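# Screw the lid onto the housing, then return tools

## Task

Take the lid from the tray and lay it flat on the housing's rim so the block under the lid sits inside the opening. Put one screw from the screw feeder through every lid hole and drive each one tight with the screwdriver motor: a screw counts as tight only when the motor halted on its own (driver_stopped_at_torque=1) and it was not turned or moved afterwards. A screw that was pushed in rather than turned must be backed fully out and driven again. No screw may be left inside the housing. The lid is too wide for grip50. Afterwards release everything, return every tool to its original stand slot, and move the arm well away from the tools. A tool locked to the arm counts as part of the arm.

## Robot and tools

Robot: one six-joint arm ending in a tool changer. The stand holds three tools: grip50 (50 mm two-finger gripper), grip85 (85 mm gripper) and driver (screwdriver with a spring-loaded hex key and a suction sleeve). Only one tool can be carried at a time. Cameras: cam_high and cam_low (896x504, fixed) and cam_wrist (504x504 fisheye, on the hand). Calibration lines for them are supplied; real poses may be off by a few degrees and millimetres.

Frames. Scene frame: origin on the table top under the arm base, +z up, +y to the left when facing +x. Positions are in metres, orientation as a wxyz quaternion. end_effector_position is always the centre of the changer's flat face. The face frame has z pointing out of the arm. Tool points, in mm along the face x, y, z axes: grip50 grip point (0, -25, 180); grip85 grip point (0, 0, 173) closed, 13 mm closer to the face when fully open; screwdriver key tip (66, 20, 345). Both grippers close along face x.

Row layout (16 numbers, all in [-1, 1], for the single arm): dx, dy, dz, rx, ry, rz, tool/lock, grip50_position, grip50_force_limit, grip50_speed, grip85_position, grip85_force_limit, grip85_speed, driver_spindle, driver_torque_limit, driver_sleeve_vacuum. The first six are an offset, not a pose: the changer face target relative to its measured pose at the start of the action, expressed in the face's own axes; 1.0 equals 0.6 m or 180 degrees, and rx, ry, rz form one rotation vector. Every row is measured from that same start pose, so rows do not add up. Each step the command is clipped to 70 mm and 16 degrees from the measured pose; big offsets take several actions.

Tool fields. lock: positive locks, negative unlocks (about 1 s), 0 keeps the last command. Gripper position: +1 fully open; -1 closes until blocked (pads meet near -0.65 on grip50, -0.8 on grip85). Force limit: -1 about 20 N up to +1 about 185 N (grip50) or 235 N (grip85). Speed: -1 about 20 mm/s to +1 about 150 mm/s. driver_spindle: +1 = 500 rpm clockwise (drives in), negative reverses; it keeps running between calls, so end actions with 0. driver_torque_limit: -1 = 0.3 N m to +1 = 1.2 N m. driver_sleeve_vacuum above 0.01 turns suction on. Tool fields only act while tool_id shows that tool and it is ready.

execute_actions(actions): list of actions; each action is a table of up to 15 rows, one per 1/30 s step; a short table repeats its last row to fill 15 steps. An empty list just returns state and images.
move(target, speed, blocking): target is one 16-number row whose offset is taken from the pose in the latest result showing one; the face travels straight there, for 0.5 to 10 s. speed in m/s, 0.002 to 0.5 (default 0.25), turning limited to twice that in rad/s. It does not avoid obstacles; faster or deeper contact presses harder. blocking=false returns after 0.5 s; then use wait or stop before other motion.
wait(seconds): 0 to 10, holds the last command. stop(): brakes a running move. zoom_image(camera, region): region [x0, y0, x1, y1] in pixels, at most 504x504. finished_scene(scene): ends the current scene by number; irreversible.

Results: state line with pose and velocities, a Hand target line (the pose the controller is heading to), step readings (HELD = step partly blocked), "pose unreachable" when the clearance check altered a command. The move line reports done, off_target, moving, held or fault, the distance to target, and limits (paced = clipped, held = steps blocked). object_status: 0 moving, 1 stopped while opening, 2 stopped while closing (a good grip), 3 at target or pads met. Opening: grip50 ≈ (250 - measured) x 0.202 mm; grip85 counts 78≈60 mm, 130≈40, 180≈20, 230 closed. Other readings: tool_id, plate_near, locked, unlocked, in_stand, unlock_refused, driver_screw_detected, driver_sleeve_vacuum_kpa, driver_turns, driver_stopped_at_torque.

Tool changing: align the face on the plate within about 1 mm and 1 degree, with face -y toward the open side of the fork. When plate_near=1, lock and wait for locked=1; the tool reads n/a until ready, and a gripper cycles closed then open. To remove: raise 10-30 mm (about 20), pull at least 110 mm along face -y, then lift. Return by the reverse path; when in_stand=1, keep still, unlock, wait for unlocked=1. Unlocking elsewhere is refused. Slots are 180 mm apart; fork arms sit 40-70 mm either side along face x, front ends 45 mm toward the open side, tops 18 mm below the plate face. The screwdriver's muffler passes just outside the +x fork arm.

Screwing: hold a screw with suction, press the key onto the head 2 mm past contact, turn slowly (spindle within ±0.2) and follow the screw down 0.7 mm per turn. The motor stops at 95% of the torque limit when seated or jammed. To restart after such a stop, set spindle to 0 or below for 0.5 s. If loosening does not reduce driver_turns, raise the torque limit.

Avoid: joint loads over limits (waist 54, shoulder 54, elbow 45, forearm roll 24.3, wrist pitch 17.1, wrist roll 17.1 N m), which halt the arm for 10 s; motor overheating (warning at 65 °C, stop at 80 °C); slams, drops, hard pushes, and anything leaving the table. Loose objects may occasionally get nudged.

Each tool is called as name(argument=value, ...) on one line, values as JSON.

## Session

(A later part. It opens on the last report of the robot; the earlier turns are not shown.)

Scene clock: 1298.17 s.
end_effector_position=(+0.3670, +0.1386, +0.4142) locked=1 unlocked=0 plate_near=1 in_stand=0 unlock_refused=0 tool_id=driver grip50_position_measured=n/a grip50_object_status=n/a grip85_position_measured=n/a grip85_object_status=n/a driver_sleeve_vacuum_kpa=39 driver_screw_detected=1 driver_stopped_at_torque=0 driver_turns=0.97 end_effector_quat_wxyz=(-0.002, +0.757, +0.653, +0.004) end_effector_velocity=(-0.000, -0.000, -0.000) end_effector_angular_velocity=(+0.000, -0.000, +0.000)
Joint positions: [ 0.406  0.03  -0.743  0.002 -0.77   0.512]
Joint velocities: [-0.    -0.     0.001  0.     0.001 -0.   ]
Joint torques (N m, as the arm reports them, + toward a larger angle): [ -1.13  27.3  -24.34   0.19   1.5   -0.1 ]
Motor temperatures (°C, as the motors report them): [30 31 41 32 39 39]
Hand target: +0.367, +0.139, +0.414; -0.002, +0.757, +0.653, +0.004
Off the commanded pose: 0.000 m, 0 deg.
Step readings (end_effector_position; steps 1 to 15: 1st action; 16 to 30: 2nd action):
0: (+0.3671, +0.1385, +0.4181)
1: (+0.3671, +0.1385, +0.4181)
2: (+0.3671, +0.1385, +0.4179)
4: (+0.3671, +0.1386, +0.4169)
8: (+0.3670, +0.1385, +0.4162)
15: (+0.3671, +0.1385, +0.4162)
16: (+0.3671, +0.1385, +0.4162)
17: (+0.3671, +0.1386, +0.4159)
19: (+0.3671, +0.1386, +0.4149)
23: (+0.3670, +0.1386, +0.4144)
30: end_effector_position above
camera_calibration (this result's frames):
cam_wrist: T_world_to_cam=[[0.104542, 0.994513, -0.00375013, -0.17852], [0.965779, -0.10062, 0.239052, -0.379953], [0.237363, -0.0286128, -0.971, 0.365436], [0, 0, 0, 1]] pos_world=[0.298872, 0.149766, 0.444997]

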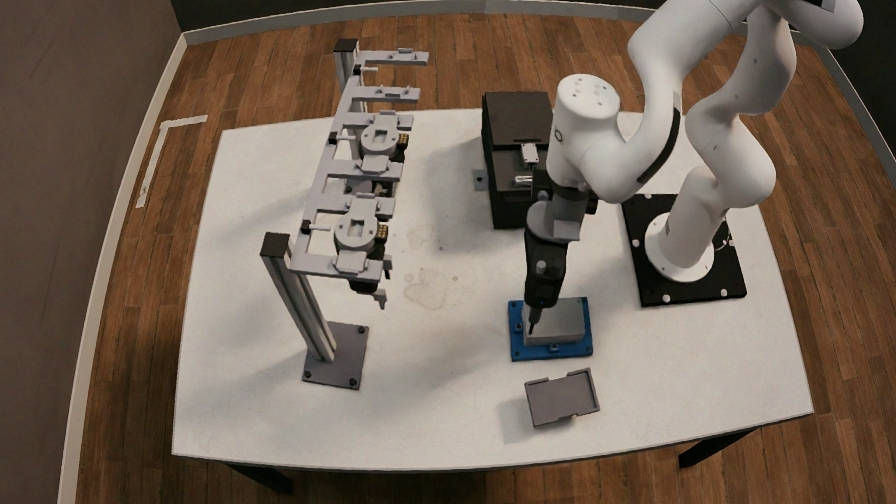

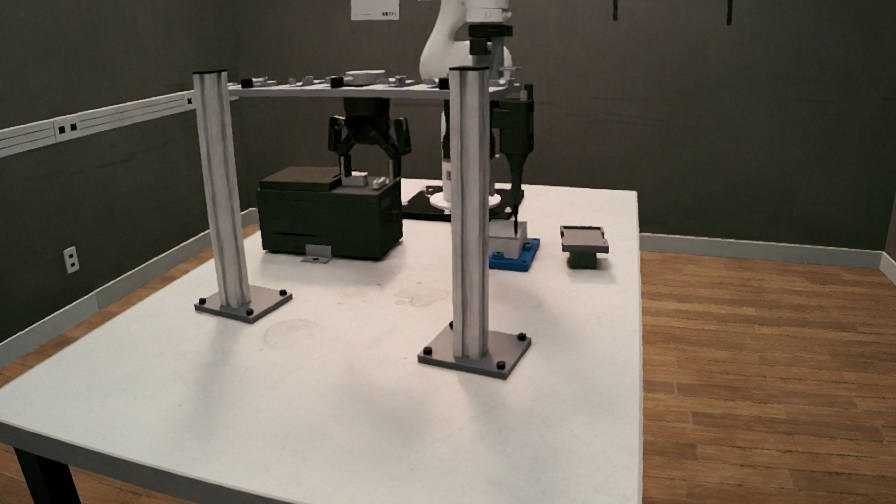

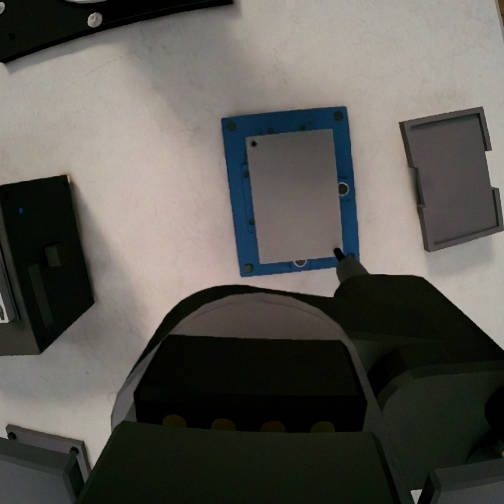

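execute_actions(actions=[[[0,0,0.002,0,0,0,0,0,0,0,0,0,0,0.2,0,1]],[[0,0,0.0009,0,0,0,0,0,0,0,0,0,0,0.2,0,1]],[[0,0,0.001,0,0,0,0,0,0,0,0,0,0,0.2,0,1]],[[0,0,0.001,0,0,0,0,0,0,0,0,0,0,0.2,0,1]],[[0,0,0.0008,0,0,0,0,0,0,0,0,0,0,0.2,0,1],[0,0,0.0008,0,0,0,0,0,0,0,0,0,0,0.2,0,1],[0,0,0.0008,0,0,0,0,0,0,0,0,0,0,0.2,0,1],[0,0,0.0008,0,0,0,0,0,0,0,0,0,0,0.2,0,1],[0,0,0.0008,0,0,0,0,0,0,0,0,0,0,0.2,0,1],[0,0,0.0008,0,0,0,0,0,0,0,0,0,0,0.2,0,1],[0,0,0.0008,0,0,0,0,0,0,0,0,0,0,0.2,0,1],[0,0,0.0008,0,0,0,0,0,0,0,0,0,0,0,0,1]]])

zoom_image(camera="cam_low", region=[495,205,545,250])

Scene clock: 1326.53 s.
end_effector_position=(+0.3670, +0.1386, +0.4108) locked=1 unlocked=0 plate_near=1 in_stand=0 unlock_refused=0 tool_id=driver grip50_position_measured=n/a grip50_object_status=n/a grip85_position_measured=n/a grip85_object_status=n/a driver_sleeve_vacuum_kpa=40 driver_screw_detected=1 driver_stopped_at_torque=0 driver_turns=4.64 end_effector_quat_wxyz=(-0.002, +0.757, +0.653, +0.004) end_effector_velocity=(-0.000, +0.000, +0.000) end_effector_angular_velocity=(-0.001, +0.001, +0.001)
Joint positions: [ 0.406  0.026 -0.739  0.002 -0.762  0.512]
Joint velocities: [ 0.     0.    -0.    -0.    -0.002 -0.   ]
Joint torques (N m, as the arm reports them, + toward a larger angle): [ -1.02  28.93 -24.14   0.     1.43  -0.04]
Motor temperatures (°C, as the motors report them): [30 31 40 32 40 39]
Hand target: +0.367, +0.139, +0.411; -0.002, +0.757, +0.653, +0.004
Off the commanded pose: 0.000 m, 0 deg.
Step readings (end_effector_position; steps 1 to 15: 1st action; 16 to 30: 2nd action; 31 to 45: 3rd action; 46 to 60: 4th action; 61 to 75: 5th action):
0: (+0.3671, +0.1386, +0.4142)
1: (+0.3671, +0.1386, +0.4142)
2: (+0.3671, +0.1386, +0.4140)
4: (+0.3671, +0.1386, +0.4135)
8: (+0.3671, +0.1386, +0.4131)
15: (+0.3670, +0.1385, +0.4130)
16: (+0.3670, +0.1385, +0.4130)
17: (+0.3670, +0.1386, +0.4130)
19: (+0.3670, +0.1386, +0.4127)
23: (+0.3670, +0.1386, +0.4125)
30: (+0.3670, +0.1386, +0.4125)
31: (+0.3670, +0.1386, +0.4125)
32: (+0.3670, +0.1386, +0.4124)
34: (+0.3670, +0.1386, +0.4121)
38: (+0.3670, +0.1386, +0.4119)
45: (+0.3670, +0.1386, +0.4119)
46: (+0.3670, +0.1386, +0.4119)
47: (+0.3670, +0.1386, +0.4118)
49: (+0.3670, +0.1386, +0.4115)
53: (+0.3670, +0.1386, +0.4113)
60: (+0.3670, +0.1386, +0.4113)
61: (+0.3670, +0.1386, +0.4113)
62: (+0.3670, +0.1386, +0.4112)
64: (+0.3670, +0.1386, +0.4110)
68: (+0.3670, +0.1386, +0.4108)
75: end_effector_position above
camera_calibration (this result's frames):
cam_wrist: T_world_to_cam=[[0.104547, 0.994513, -0.00382046, -0.178513], [0.965803, -0.100611, 0.238959, -0.379093], [0.237263, -0.0286723, -0.971022, 0.362174], [0, 0, 0, 1]] pos_world=[0.298861, 0.149776, 0.441585]

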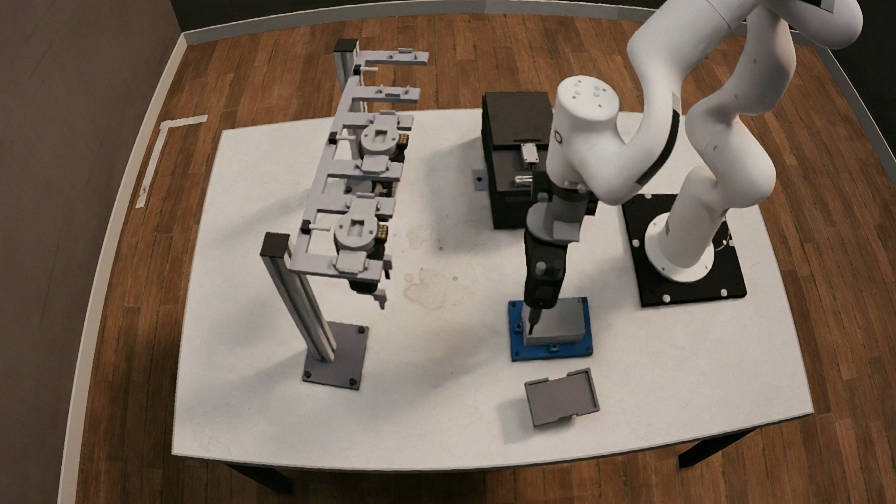

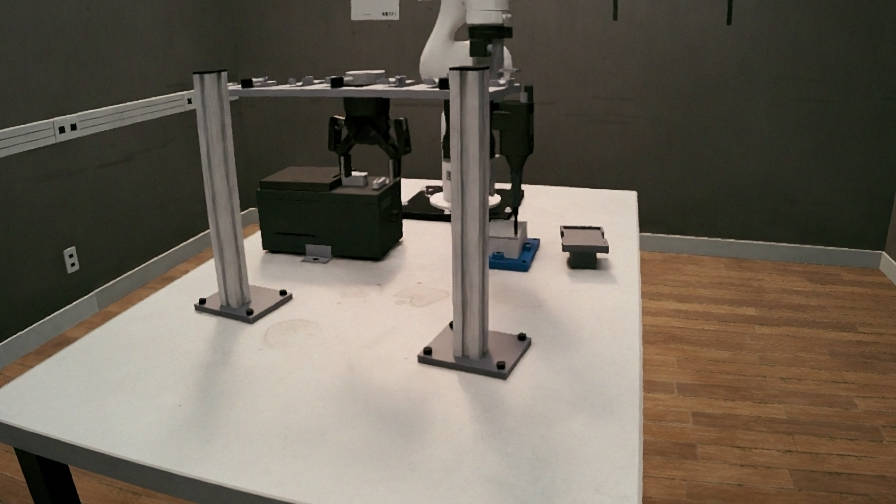

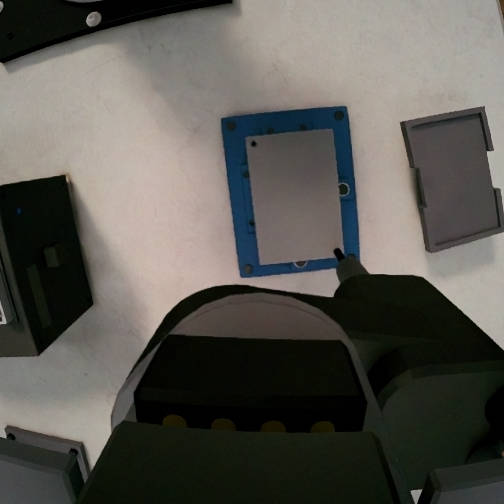

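Region (495, 205, 545, 250) of cam_low's 896x504 image, scaled by 10.080, with more detail than that image has; it fills the top 454 rows of this view, and the rest is white.

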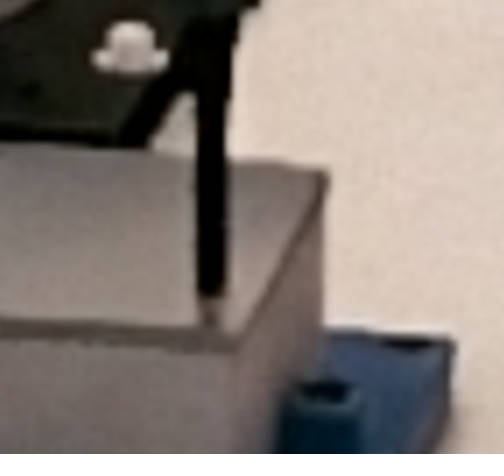

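execute_actions(actions=[[[0,0,0.0008,0,0,0,0,0,0,0,0,0,0,0.2,0,1]],[[0,0,0.001,0,0,0,0,0,0,0,0,0,0,0.2,0,1]],[[0,0,0.001,0,0,0,0,0,0,0,0,0,0,0.2,0,1]],[[0,0,0.0005,0,0,0,0,0,0,0,0,0,0,0.2,0,1],[0,0,0.0005,0,0,0,0,0,0,0,0,0,0,0.2,0,1],[0,0,0.0005,0,0,0,0,0,0,0,0,0,0,0.2,0,1],[0,0,0.0005,0,0,0,0,0,0,0,0,0,0,0.2,0,1],[0,0,0.0005,0,0,0,0,0,0,0,0,0,0,0.2,0,1],[0,0,0.0005,0,0,0,0,0,0,0,0,0,0,0.2,0,1],[0,0,0.0005,0,0,0,0,0,0,0,0,0,0,0.2,0,1],[0,0,0.0005,0,0,0,0,0,0,0,0,0,0,0,0,1]]])

zoom_image(camera="cam_low", region=[495,205,545,250])

Scene clock: 1339.07 s.
end_effector_position=(+0.3670, +0.1386, +0.4088) locked=1 unlocked=0 plate_near=1 in_stand=0 unlock_refused=0 tool_id=driver grip50_position_measured=n/a grip50_object_status=n/a grip85_position_measured=n/a grip85_object_status=n/a driver_sleeve_vacuum_kpa=40 driver_screw_detected=1 driver_stopped_at_torque=0 driver_turns=7.47 end_effector_quat_wxyz=(-0.002, +0.757, +0.653, +0.004) end_effector_velocity=(+0.000, -0.000, +0.000) end_effector_angular_velocity=(+0.000, +0.000, -0.001)
Joint positions: [ 0.406  0.023 -0.736  0.002 -0.757  0.512]
Joint velocities: [-0.001  0.    -0.001  0.    -0.001  0.   ]
Joint torques (N m, as the arm reports them, + toward a larger angle): [ -3.13  26.74 -23.78   0.03   1.31  -0.13]
Motor temperatures (°C, as the motors report them): [30 31 40 32 40 39]
Hand target: +0.367, +0.139, +0.409; -0.002, +0.757, +0.653, +0.004
Off the commanded pose: 0.000 m, 0 deg.
Step readings (end_effector_position; steps 1 to 15: 1st action; 16 to 30: 2nd action; 31 to 45: 3rd action; 46 to 60: 4th action):
0: (+0.3670, +0.1386, +0.4108)
1: (+0.3670, +0.1386, +0.4108)
2: (+0.3670, +0.1386, +0.4107)
4: (+0.3670, +0.1386, +0.4105)
8: (+0.3670, +0.1386, +0.4104)
15: (+0.3670, +0.1386, +0.4103)
16: (+0.3670, +0.1386, +0.4103)
17: (+0.3670, +0.1386, +0.4103)
19: (+0.3670, +0.1386, +0.4099)
23: (+0.3670, +0.1386, +0.4098)
30: (+0.3670, +0.1386, +0.4097)
31: (+0.3670, +0.1386, +0.4097)
32: (+0.3670, +0.1386, +0.4097)
34: (+0.3670, +0.1386, +0.4093)
38: (+0.3670, +0.1386, +0.4092)
45: (+0.3670, +0.1386, +0.4091)
46: (+0.3670, +0.1386, +0.4091)
47: (+0.3670, +0.1386, +0.4091)
49: (+0.3670, +0.1386, +0.4089)
53: (+0.3670, +0.1386, +0.4088)
60: end_effector_position above
camera_calibration (this result's frames):
cam_wrist: T_world_to_cam=[[0.104555, 0.994512, -0.00382802, -0.178531], [0.965802, -0.100617, 0.23896, -0.378619], [0.237264, -0.0286817, -0.971022, 0.36025], [0, 0, 0, 1]] pos_world=[0.298864, 0.149788, 0.439602]

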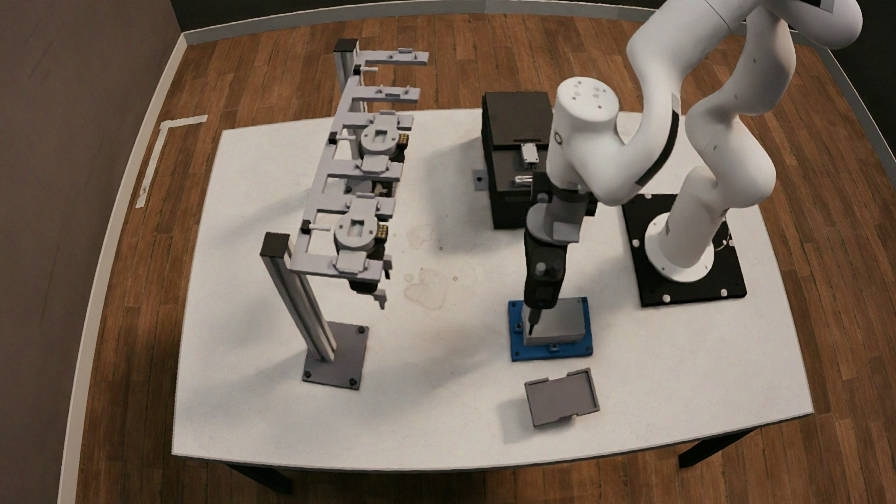

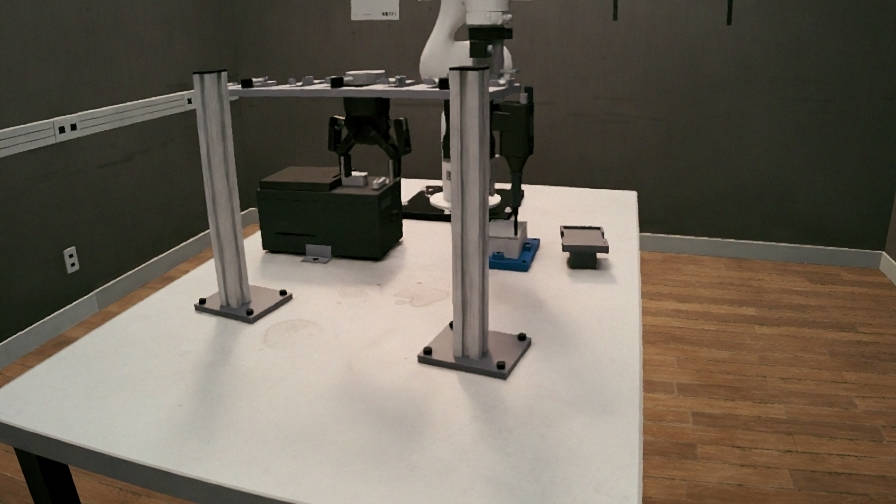

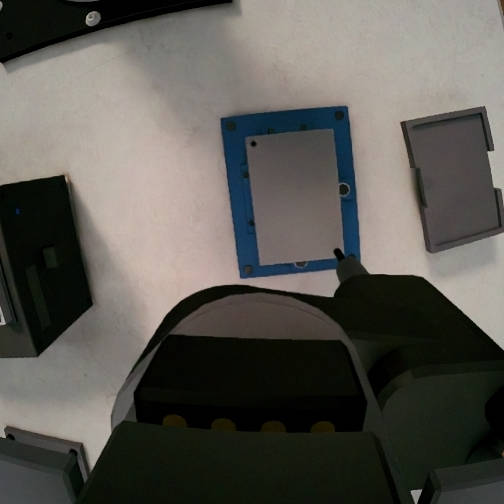

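Region (495, 205, 545, 250) of cam_low's 896x504 image, scaled by 10.080, with more detail than that image has; it fills the top 454 rows of this view, and the rest is white.

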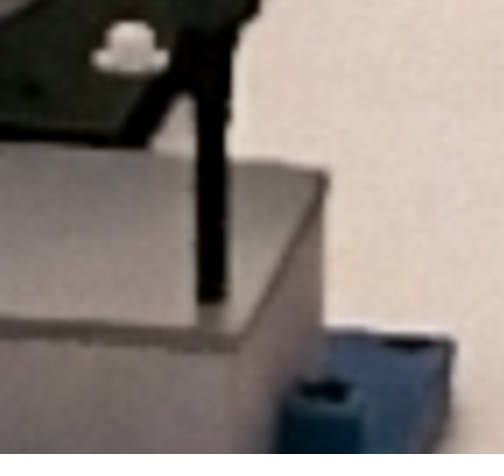

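execute_actions(actions=[[[0,0,0.0008,0,0,0,0,0,0,0,0,0,0,0.2,0,1]],[[0,0,0.001,0,0,0,0,0,0,0,0,0,0,0.2,0,1]],[[0,0,0.0005,0,0,0,0,0,0,0,0,0,0,0.2,0,1],[0,0,0.0005,0,0,0,0,0,0,0,0,0,0,0.2,0,1],[0,0,0.0005,0,0,0,0,0,0,0,0,0,0,0.2,0,1],[0,0,0.0005,0,0,0,0,0,0,0,0,0,0,0.2,0,1],[0,0,0.0005,0,0,0,0,0,0,0,0,0,0,0.2,0,1],[0,0,0.0005,0,0,0,0,0,0,0,0,0,0,0.2,0,1],[0,0,0.0005,0,0,0,0,0,0,0,0,0,0,0.2,0,1],[0,0,0.0005,0,0,0,0,0,0,0,0,0,0,0,0,1]]])

zoom_image(camera="cam_low", region=[495,205,545,250])

Scene clock: 1352.93 s.
end_effector_position=(+0.3670, +0.1386, +0.4075) locked=1 unlocked=0 plate_near=1 in_stand=0 unlock_refused=0 tool_id=driver grip50_position_measured=n/a grip50_object_status=n/a grip85_position_measured=n/a grip85_object_status=n/a driver_sleeve_vacuum_kpa=40 driver_screw_detected=1 driver_stopped_at_torque=1 driver_turns=7.64 end_effector_quat_wxyz=(-0.002, +0.757, +0.653, +0.004) end_effector_velocity=(+0.000, -0.000, -0.000) end_effector_angular_velocity=(-0.001, +0.001, -0.001)
Joint positions: [ 0.406  0.021 -0.735  0.002 -0.753  0.512]
Joint velocities: [-0.001 -0.001 -0.    -0.001 -0.001  0.   ]
Joint torques (N m, as the arm reports them, + toward a larger angle): [ -1.62  27.08 -23.37  -0.05   1.59  -0.11]
Motor temperatures (°C, as the motors report them): [30 31 40 32 40 39]
Hand target: +0.367, +0.139, +0.407; -0.002, +0.757, +0.653, +0.004
Off the commanded pose: 0.000 m, 0 deg.
Step readings (end_effector_position; steps 1 to 15: 1st action; 16 to 30: 2nd action; 31 to 45: 3rd action):
0: (+0.3670, +0.1386, +0.4088)
1: (+0.3670, +0.1386, +0.4088)
2: (+0.3670, +0.1386, +0.4088)
4: (+0.3670, +0.1386, +0.4085)
8: (+0.3670, +0.1386, +0.4084)
15: (+0.3670, +0.1386, +0.4084)
16: (+0.3670, +0.1386, +0.4084)
17: (+0.3670, +0.1386, +0.4083)
19: (+0.3670, +0.1386, +0.4080)
23: (+0.3670, +0.1386, +0.4078)
30: (+0.3670, +0.1386, +0.4078)
31: (+0.3670, +0.1386, +0.4078)
32: (+0.3670, +0.1386, +0.4077)
34: (+0.3670, +0.1386, +0.4076)
38: (+0.3670, +0.1386, +0.4075)
45: end_effector_position above
camera_calibration (this result's frames):
cam_wrist: T_world_to_cam=[[0.104815, 0.994484, -0.00381991, -0.178636], [0.96579, -0.100873, 0.238904, -0.378225], [0.237201, -0.0287299, -0.971036, 0.358959], [0, 0, 0, 1]] pos_world=[0.298864, 0.149811, 0.438239]

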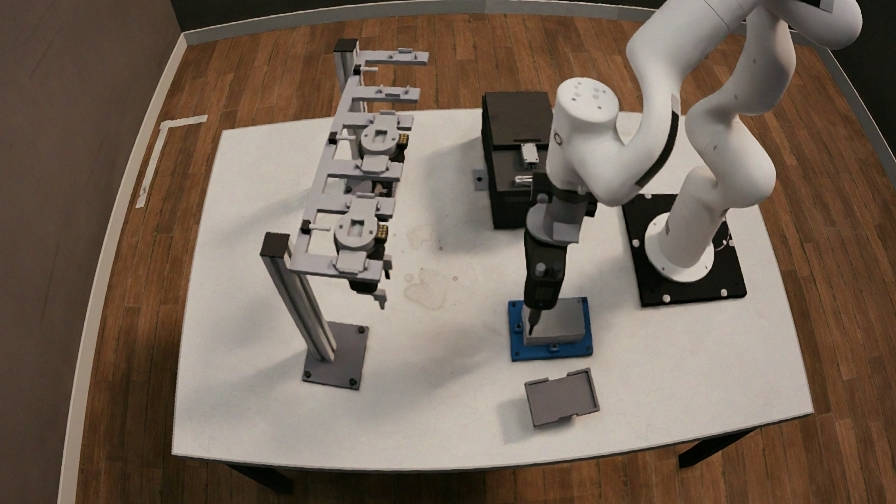

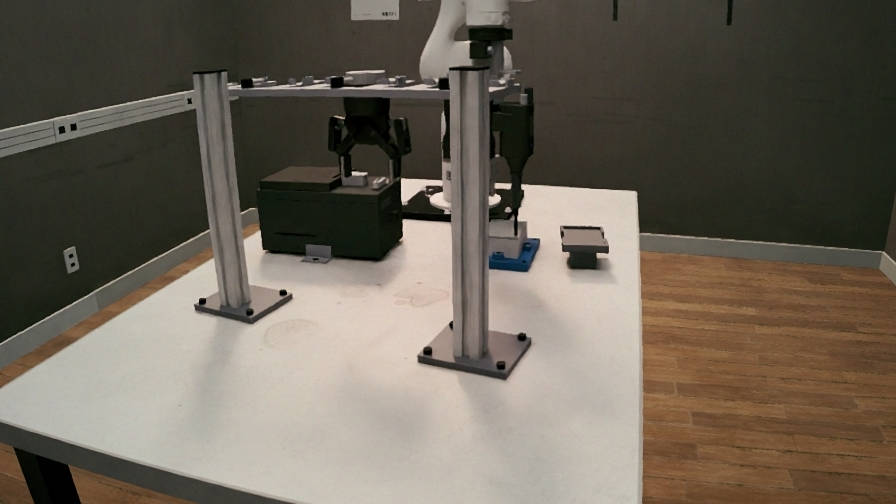

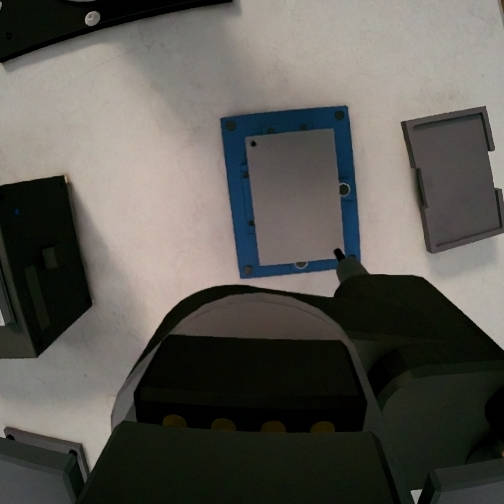

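Region (495, 205, 545, 250) of cam_low's 896x504 image, scaled by 10.080, with more detail than that image has; it fills the top 454 rows of this view, and the rest is white.

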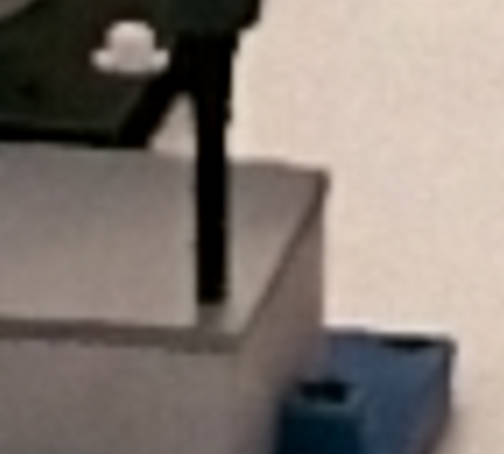

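execute_actions(actions=[[[0,0,0,0,0,0,0,0,0,0,0,0,0,0,0,-1]],[[0,0,-0.03,0,0,0,0,0,0,0,0,0,0,0,0,-1]],[[0,0,-0.06,0,0,0,0,0,0,0,0,0,0,0,0,-1]]])

zoom_image(camera="cam_low", region=[485,195,555,255])

Scene clock: 1364.37 s.
end_effector_position=(+0.3667, +0.1382, +0.4609) locked=1 unlocked=0 plate_near=1 in_stand=0 unlock_refused=0 tool_id=driver grip50_position_measured=n/a grip50_object_status=n/a grip85_position_measured=n/a grip85_object_status=n/a driver_sleeve_vacuum_kpa=0 driver_screw_detected=0 driver_stopped_at_torque=1 driver_turns=7.64 end_effector_quat_wxyz=(-0.003, +0.757, +0.653, +0.003) end_effector_velocity=(+0.001, +0.000, +0.002) end_effector_angular_velocity=(+0.002, -0.004, +0.000)
Joint positions: [ 0.406  0.083 -0.805  0.002 -0.887  0.512]
Joint velocities: [-0.     0.001 -0.003  0.     0.    -0.001]
Joint torques (N m, as the arm reports them, + toward a larger angle): [ -1.78  27.52 -25.84   0.55   0.83  -0.17]
Motor temperatures (°C, as the motors report them): [30 31 40 32 40 39]
Hand target: +0.367, +0.138, +0.461; -0.002, +0.757, +0.653, +0.003
Off the commanded pose: 0.000 m, 0 deg.
Step readings (end_effector_position; steps 1 to 15: 1st action; 16 to 30: 2nd action; 31 to 45: 3rd action):
0: (+0.3670, +0.1386, +0.4075)
1: (+0.3670, +0.1386, +0.4075)
2: (+0.3670, +0.1386, +0.4075)
4: (+0.3670, +0.1386, +0.4075)
8: (+0.3670, +0.1386, +0.4075)
15: (+0.3670, +0.1386, +0.4075)
16: (+0.3670, +0.1386, +0.4075)
17: (+0.3670, +0.1385, +0.4086)
19: (+0.3670, +0.1385, +0.4172)
23: (+0.3673, +0.1386, +0.4251)
30: (+0.3669, +0.1384, +0.4252)
31: (+0.3669, +0.1384, +0.4253)
32: (+0.3668, +0.1384, +0.4265)
34: (+0.3658, +0.1379, +0.4400)
38: (+0.3679, +0.1386, +0.4610)
45: end_effector_position above
camera_calibration (this result's frames):
cam_wrist: T_world_to_cam=[[0.104634, 0.994501, -0.00435067, -0.177662], [0.966123, -0.100609, 0.237664, -0.390286], [0.235919, -0.029071, -0.971338, 0.411531], [0, 0, 0, 1]] pos_world=[0.298566, 0.149382, 0.491719]

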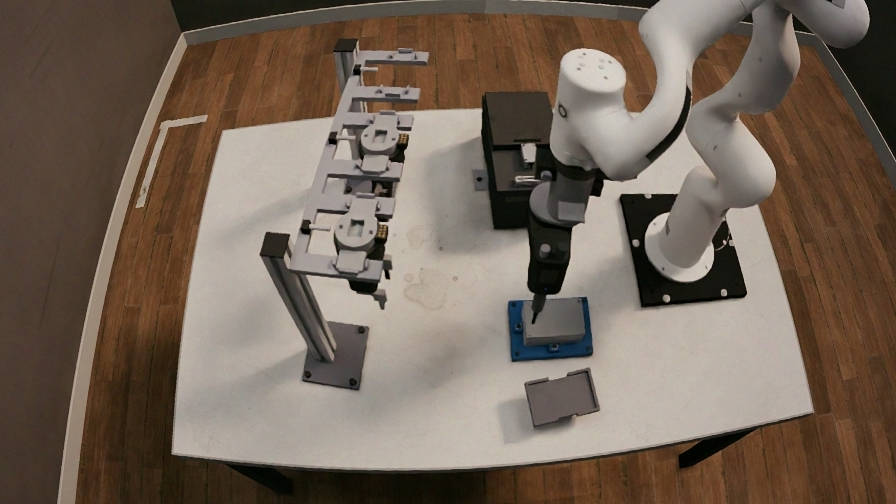

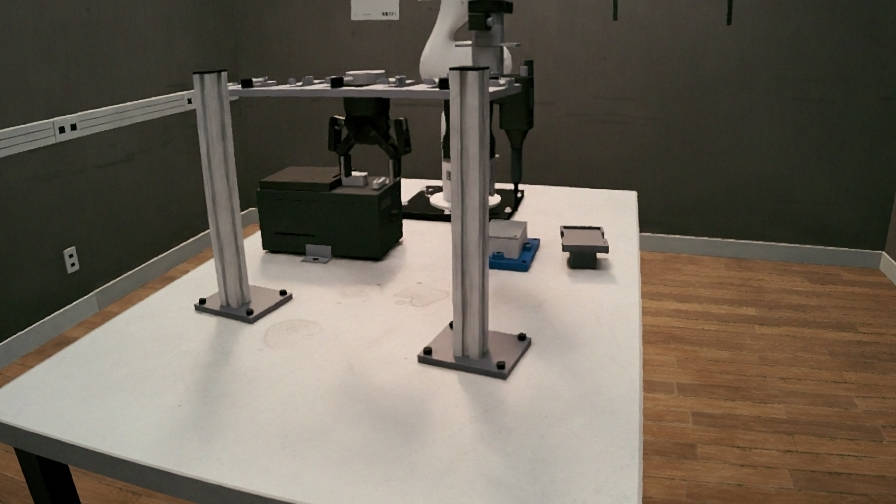

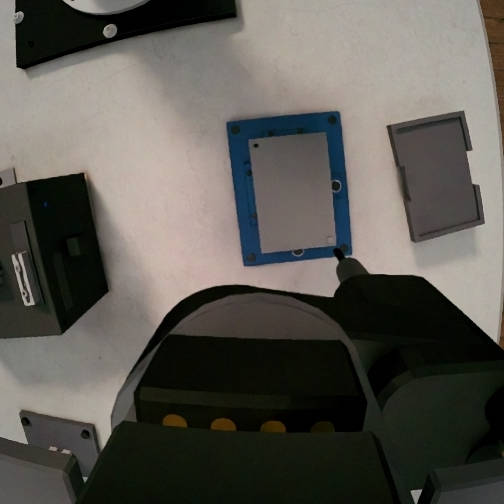

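Region (485, 195, 555, 255) of cam_low's 896x504 image, scaled by 7.200, with more detail than that image has; it fills the top 432 rows of this view, and the rest is white.

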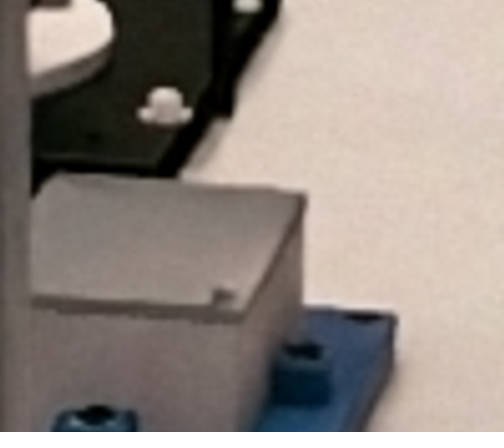

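move(target=[-0.498,0.022,-0.14,0,0,0,0,0,0,0,0,0,0,0,0,-1], speed=0.25)

move(target=[0,0,0.04,0,0,0,0,0,0,0,0,0,0,0,0,1], speed=0.05)

zoom_image(camera="cam_wrist", region=[305,205,375,275])

Scene clock: 1384.77 s.
end_effector_position=(+0.3354, -0.1595, +0.5430) locked=1 unlocked=0 plate_near=1 in_stand=0 unlock_refused=0 tool_id=driver grip50_position_measured=n/a grip50_object_status=n/a grip85_position_measured=n/a grip85_object_status=n/a driver_sleeve_vacuum_kpa=0 driver_screw_detected=0 driver_stopped_at_torque=1 driver_turns=7.64 end_effector_quat_wxyz=(-0.002, +0.757, +0.653, +0.003) end_effector_velocity=(-0.000, -0.002, +0.001) end_effector_angular_velocity=(-0.001, -0.002, +0.001)
Joint positions: [-0.397  0.199 -0.895  0.001 -1.093 -0.29 ]
Joint velocities: [-0.004 -0.    -0.003 -0.    -0.    -0.005]
Joint torques (N m, as the arm reports them, + toward a larger angle): [ -2.29  21.72 -25.93   0.92   0.14  -0.32]
Motor temperatures (°C, as the motors report them): [30 31 41 32 40 39]
Hand target: +0.335, -0.160, +0.543; -0.002, +0.757, +0.653, +0.003
Off the commanded pose: 0.001 m, 0 deg.
move: done
camera_calibration (this result's frames):
cam_wrist: T_world_to_cam=[[0.104049, 0.99456, -0.00496482, 0.122545], [0.966031, -0.0998743, 0.238346, -0.409734], [0.236554, -0.0295958, -0.971168, 0.489616], [0, 0, 0, 1]] pos_world=[0.267245, -0.14831, 0.573767]

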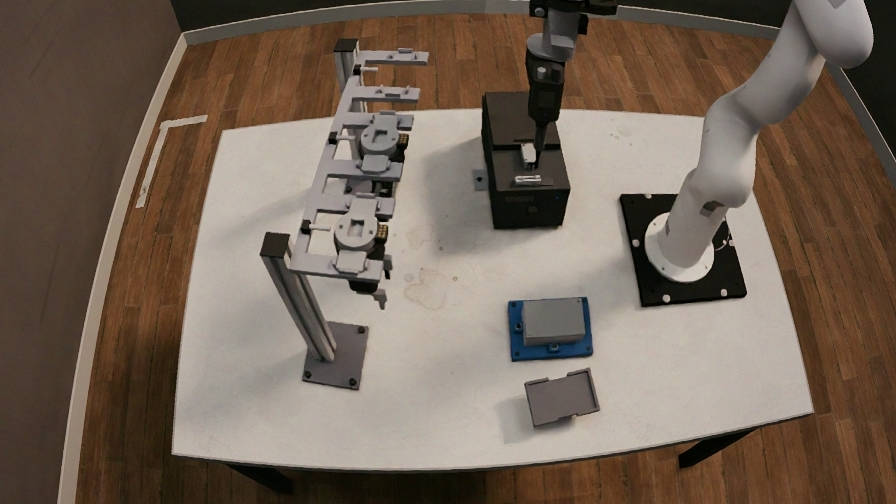

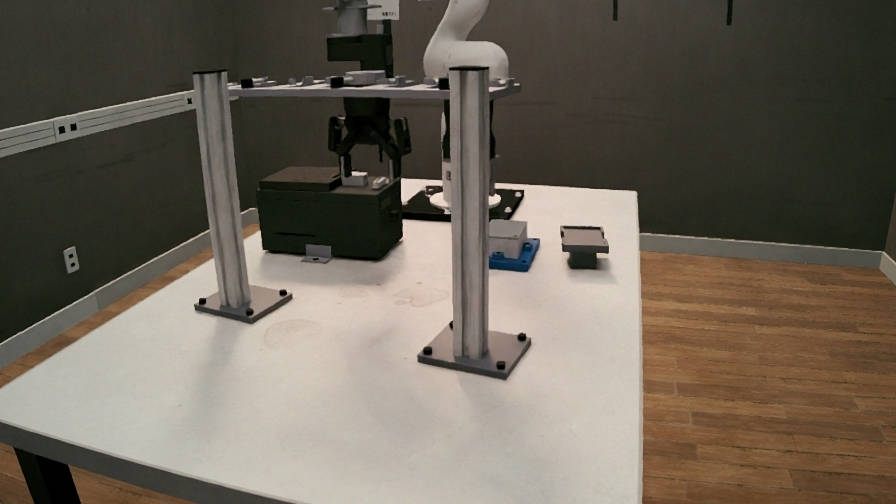

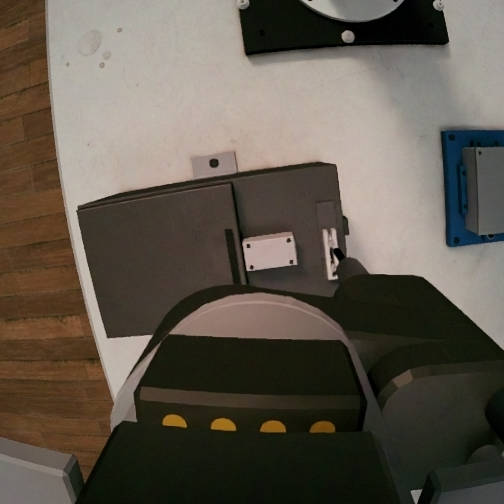

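Scene clock: 1385.57 s.
end_effector_position=(+0.3354, -0.1594, +0.5191) locked=1 unlocked=0 plate_near=1 in_stand=0 unlock_refused=0 tool_id=driver grip50_position_measured=n/a grip50_object_status=n/a grip85_position_measured=n/a grip85_object_status=n/a driver_sleeve_vacuum_kpa=14 driver_screw_detected=0 driver_stopped_at_torque=1 driver_turns=7.64 end_effector_quat_wxyz=(-0.002, +0.757, +0.653, +0.003) end_effector_velocity=(+0.000, +0.000, -0.001) end_effector_angular_velocity=(+0.001, -0.001, -0.000)
Joint positions: [-0.397  0.188 -0.851  0.001 -1.038 -0.29 ]
Joint velocities: [ 0.    -0.001  0.002  0.001  0.003 -0.001]
Joint torques (N m, as the arm reports them, + toward a larger angle): [ -1.76  23.19 -26.37   0.9    0.14  -0.32]
Motor temperatures (°C, as the motors report them): [30 31 41 32 40 39]
Hand target: +0.335, -0.159, +0.519; -0.002, +0.757, +0.653, +0.003
Off the commanded pose: 0.000 m, 0 deg.
move: done
camera_calibration (this result's frames):
cam_wrist: T_world_to_cam=[[0.104137, 0.99455, -0.00508532, 0.122335], [0.96597, -0.0999249, 0.238571, -0.404182], [0.236763, -0.0297564, -0.971112, 0.466333], [0, 0, 0, 1]] pos_world=[0.267278, -0.148179, 0.549909]

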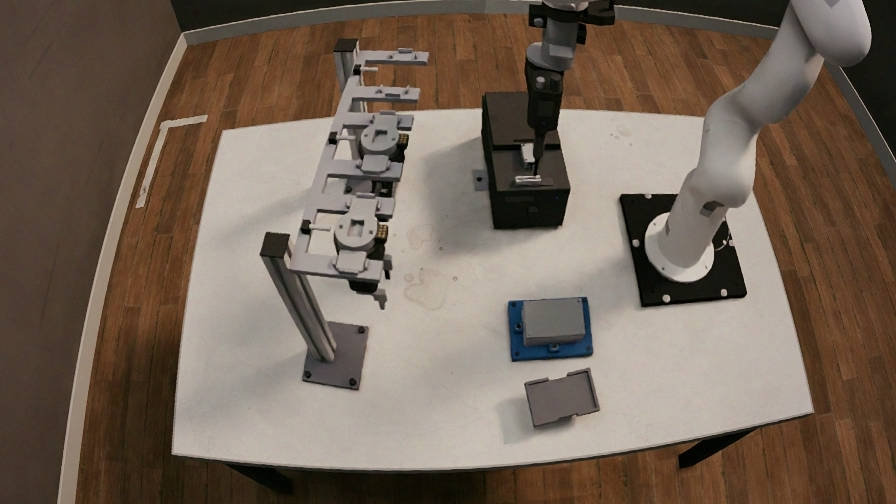

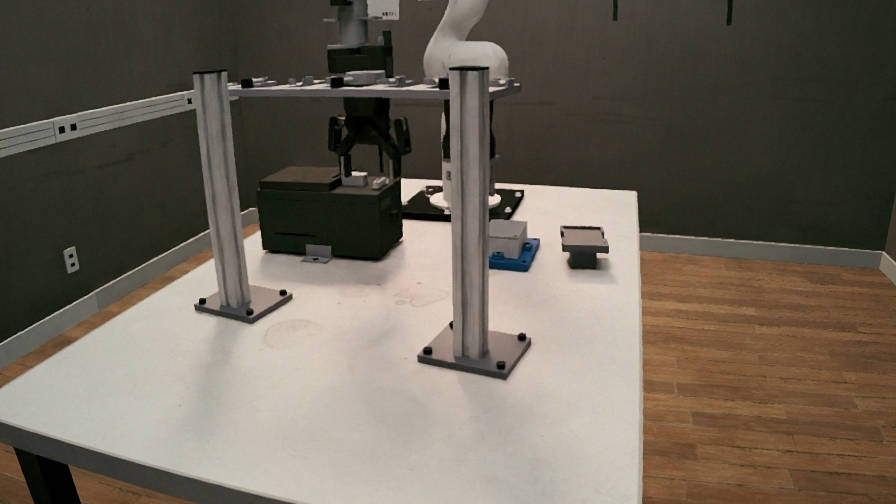

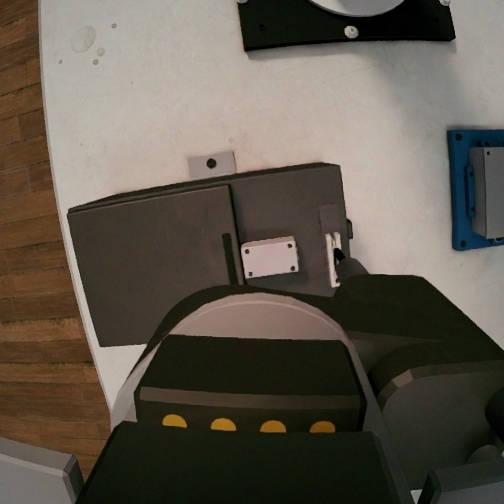

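Region (305, 205, 375, 275) of cam_wrist's 504x504 image, scaled by 7.200, with more detail than that image has.

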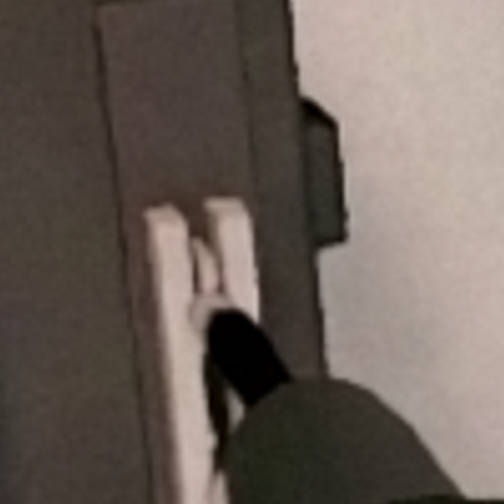

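execute_actions(actions=[[[-0.001,0.0014,0.008,0,0,0,0,0,0,0,0,0,0,0,0,1]],[[0,0,0.005,0,0,0,0,0,0,0,0,0,0,0,0,1]],[[0,0,0.004,0,0,0,0,0,0,0,0,0,0,0,0,1]],[[0,0,0.003,0,0,0,0,0,0,0,0,0,0,0,0,1]]])

zoom_image(camera="cam_wrist", region=[305,205,375,275])

Scene clock: 1405.63 s.
end_effector_position=(+0.3362, -0.1601, +0.5073) locked=1 unlocked=0 plate_near=1 in_stand=0 unlock_refused=0 tool_id=driver grip50_position_measured=n/a grip50_object_status=n/a grip85_position_measured=n/a grip85_object_status=n/a driver_sleeve_vacuum_kpa=14 driver_screw_detected=0 driver_stopped_at_torque=1 driver_turns=7.64 end_effector_quat_wxyz=(-0.002, +0.757, +0.653, +0.003) end_effector_velocity=(+0.000, +0.000, -0.000) end_effector_angular_velocity=(+0.000, -0.000, -0.000)
Joint positions: [-0.397  0.179 -0.832  0.001 -1.009 -0.291]
Joint velocities: [ 0. -0. -0.  0.  0.  0.]
Joint torques (N m, as the arm reports them, + toward a larger angle): [ -1.45  19.1  -23.86   0.76   0.08  -0.31]
Motor temperatures (°C, as the motors report them): [30 31 41 32 39 39]
Hand target: +0.336, -0.160, +0.507; -0.002, +0.757, +0.653, +0.003
Off the commanded pose: 0.000 m, 0 deg.
Step readings (end_effector_position; steps 1 to 15: 1st action; 16 to 30: 2nd action; 31 to 45: 3rd action; 46 to 60: 4th action):
0: (+0.3354, -0.1594, +0.5190)
1: (+0.3354, -0.1594, +0.5189)
2: (+0.3355, -0.1595, +0.5185)
4: (+0.3359, -0.1599, +0.5161)
8: (+0.3361, -0.1600, +0.5143)
15: (+0.3362, -0.1601, +0.5144)
16: (+0.3362, -0.1601, +0.5143)
17: (+0.3362, -0.1601, +0.5140)
19: (+0.3362, -0.1601, +0.5125)
23: (+0.3362, -0.1601, +0.5117)
30: (+0.3362, -0.1601, +0.5115)
31: (+0.3362, -0.1601, +0.5114)
32: (+0.3363, -0.1601, +0.5112)
34: (+0.3362, -0.1601, +0.5100)
38: (+0.3362, -0.1601, +0.5092)
45: (+0.3362, -0.1601, +0.5091)
46: (+0.3362, -0.1601, +0.5091)
47: (+0.3363, -0.1601, +0.5089)
49: (+0.3362, -0.1601, +0.5080)
53: (+0.3362, -0.1601, +0.5074)
60: end_effector_position above
camera_calibration (this result's frames):
cam_wrist: T_world_to_cam=[[0.104203, 0.994542, -0.00522819, 0.122908], [0.965863, -0.0999413, 0.238998, -0.402392], [0.237171, -0.029954, -0.971006, 0.45445], [0, 0, 0, 1]] pos_world=[0.268066, -0.14884, 0.538087]

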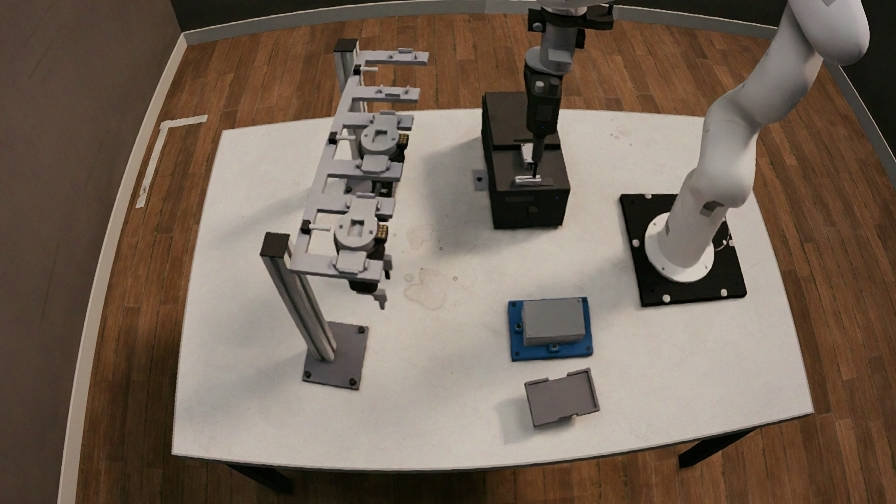

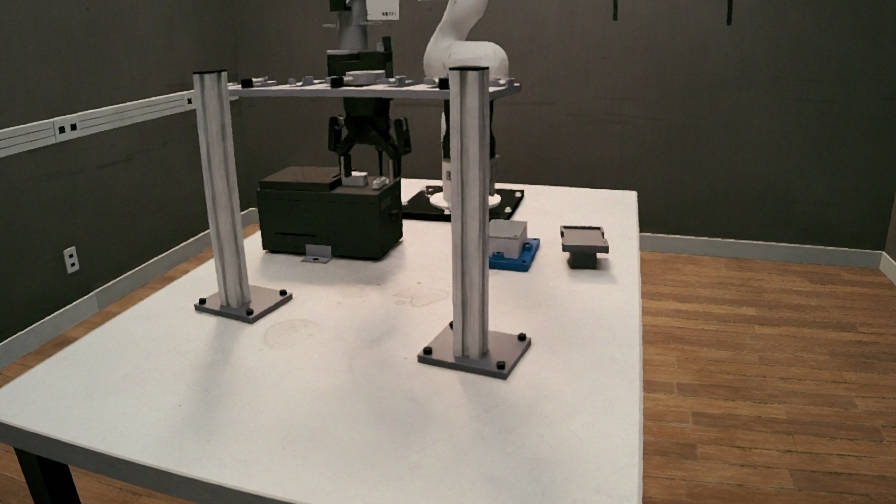

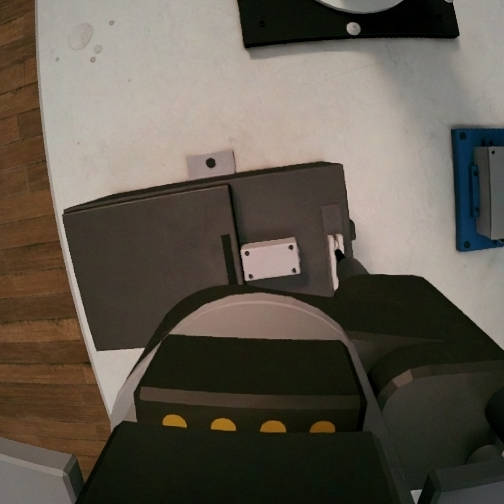

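Region (305, 205, 375, 275) of cam_wrist's 504x504 image, scaled by 7.200, with more detail than that image has.

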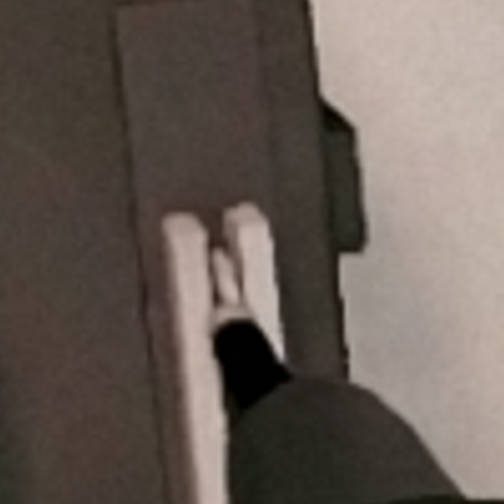

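execute_actions(actions=[[[0,0,0,0,0,0,0,0,0,0,0,0,0,0.15,0,1]],[[0,0,0,0,0,0,0,0,0,0,0,0,0,0.15,0,1],[0,0,0,0,0,0,0,0,0,0,0,0,0,0.15,0,1],[0,0,0,0,0,0,0,0,0,0,0,0,0,0.15,0,1],[0,0,0,0,0,0,0,0,0,0,0,0,0,0.15,0,1],[0,0,0,0,0,0,0,0,0,0,0,0,0,0.15,0,1],[0,0,0,0,0,0,0,0,0,0,0,0,0,0.15,0,1],[0,0,0,0,0,0,0,0,0,0,0,0,0,0.15,0,1],[0,0,0,0,0,0,0,0,0,0,0,0,0,0.15,0,1],[0,0,0,0,0,0,0,0,0,0,0,0,0,0.15,0,1],[0,0,0,0,0,0,0,0,0,0,0,0,0,0,0,1]]])

Scene clock: 1417.53 s.
end_effector_position=(+0.3362, -0.1601, +0.5073) locked=1 unlocked=0 plate_near=1 in_stand=0 unlock_refused=0 tool_id=driver grip50_position_measured=n/a grip50_object_status=n/a grip85_position_measured=n/a grip85_object_status=n/a driver_sleeve_vacuum_kpa=14 driver_screw_detected=0 driver_stopped_at_torque=0 driver_turns=8.61 end_effector_quat_wxyz=(-0.002, +0.757, +0.653, +0.003) end_effector_velocity=(+0.000, -0.000, +0.000) end_effector_angular_velocity=(-0.000, -0.001, -0.000)
Joint positions: [-0.397  0.179 -0.832  0.001 -1.009 -0.291]
Joint velocities: [-0.  0. -0.  0.  0. -0.]
Joint torques (N m, as the arm reports them, + toward a larger angle): [ -1.84  19.93 -23.27   0.12  -0.2   -0.37]
Motor temperatures (°C, as the motors report them): [30 31 41 32 39 39]
Hand target: +0.336, -0.160, +0.507; -0.002, +0.757, +0.653, +0.003
Off the commanded pose: 0.000 m, 0 deg.
Step readings (end_effector_position; steps 1 to 15: 1st action; 16 to 30: 2nd action):
0: (+0.3362, -0.1601, +0.5073)
1: (+0.3362, -0.1601, +0.5073)
2: (+0.3363, -0.1601, +0.5073)
4: (+0.3363, -0.1601, +0.5073)
8: (+0.3363, -0.1601, +0.5074)
15: (+0.3362, -0.1601, +0.5073)
16: (+0.3362, -0.1601, +0.5073)
17: (+0.3362, -0.1601, +0.5073)
19: (+0.3362, -0.1601, +0.5073)
23: (+0.3362, -0.1601, +0.5073)
30: end_effector_position above
camera_calibration (this result's frames):
cam_wrist: T_world_to_cam=[[0.10421, 0.994542, -0.0052288, 0.122904], [0.965852, -0.0999475, 0.23904, -0.402418], [0.237212, -0.0299607, -0.970996, 0.454432], [0, 0, 0, 1]] pos_world=[0.268072, -0.148839, 0.538089]

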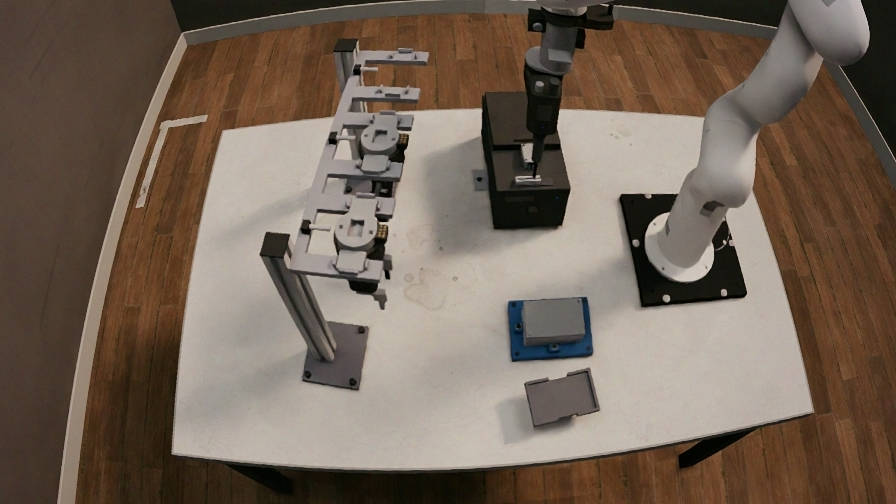

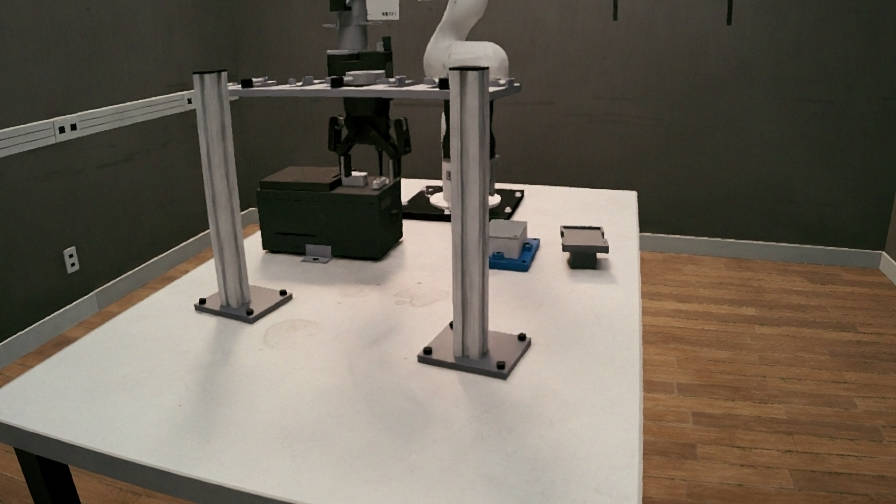

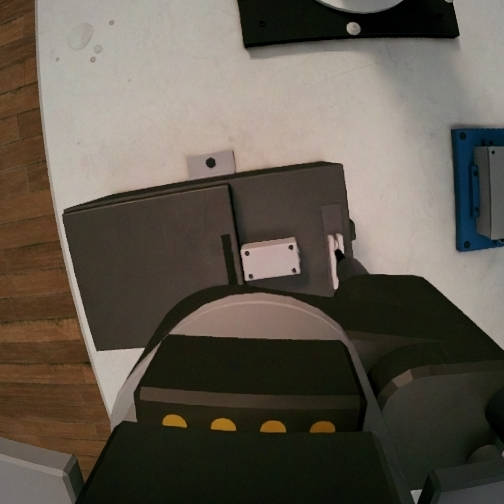

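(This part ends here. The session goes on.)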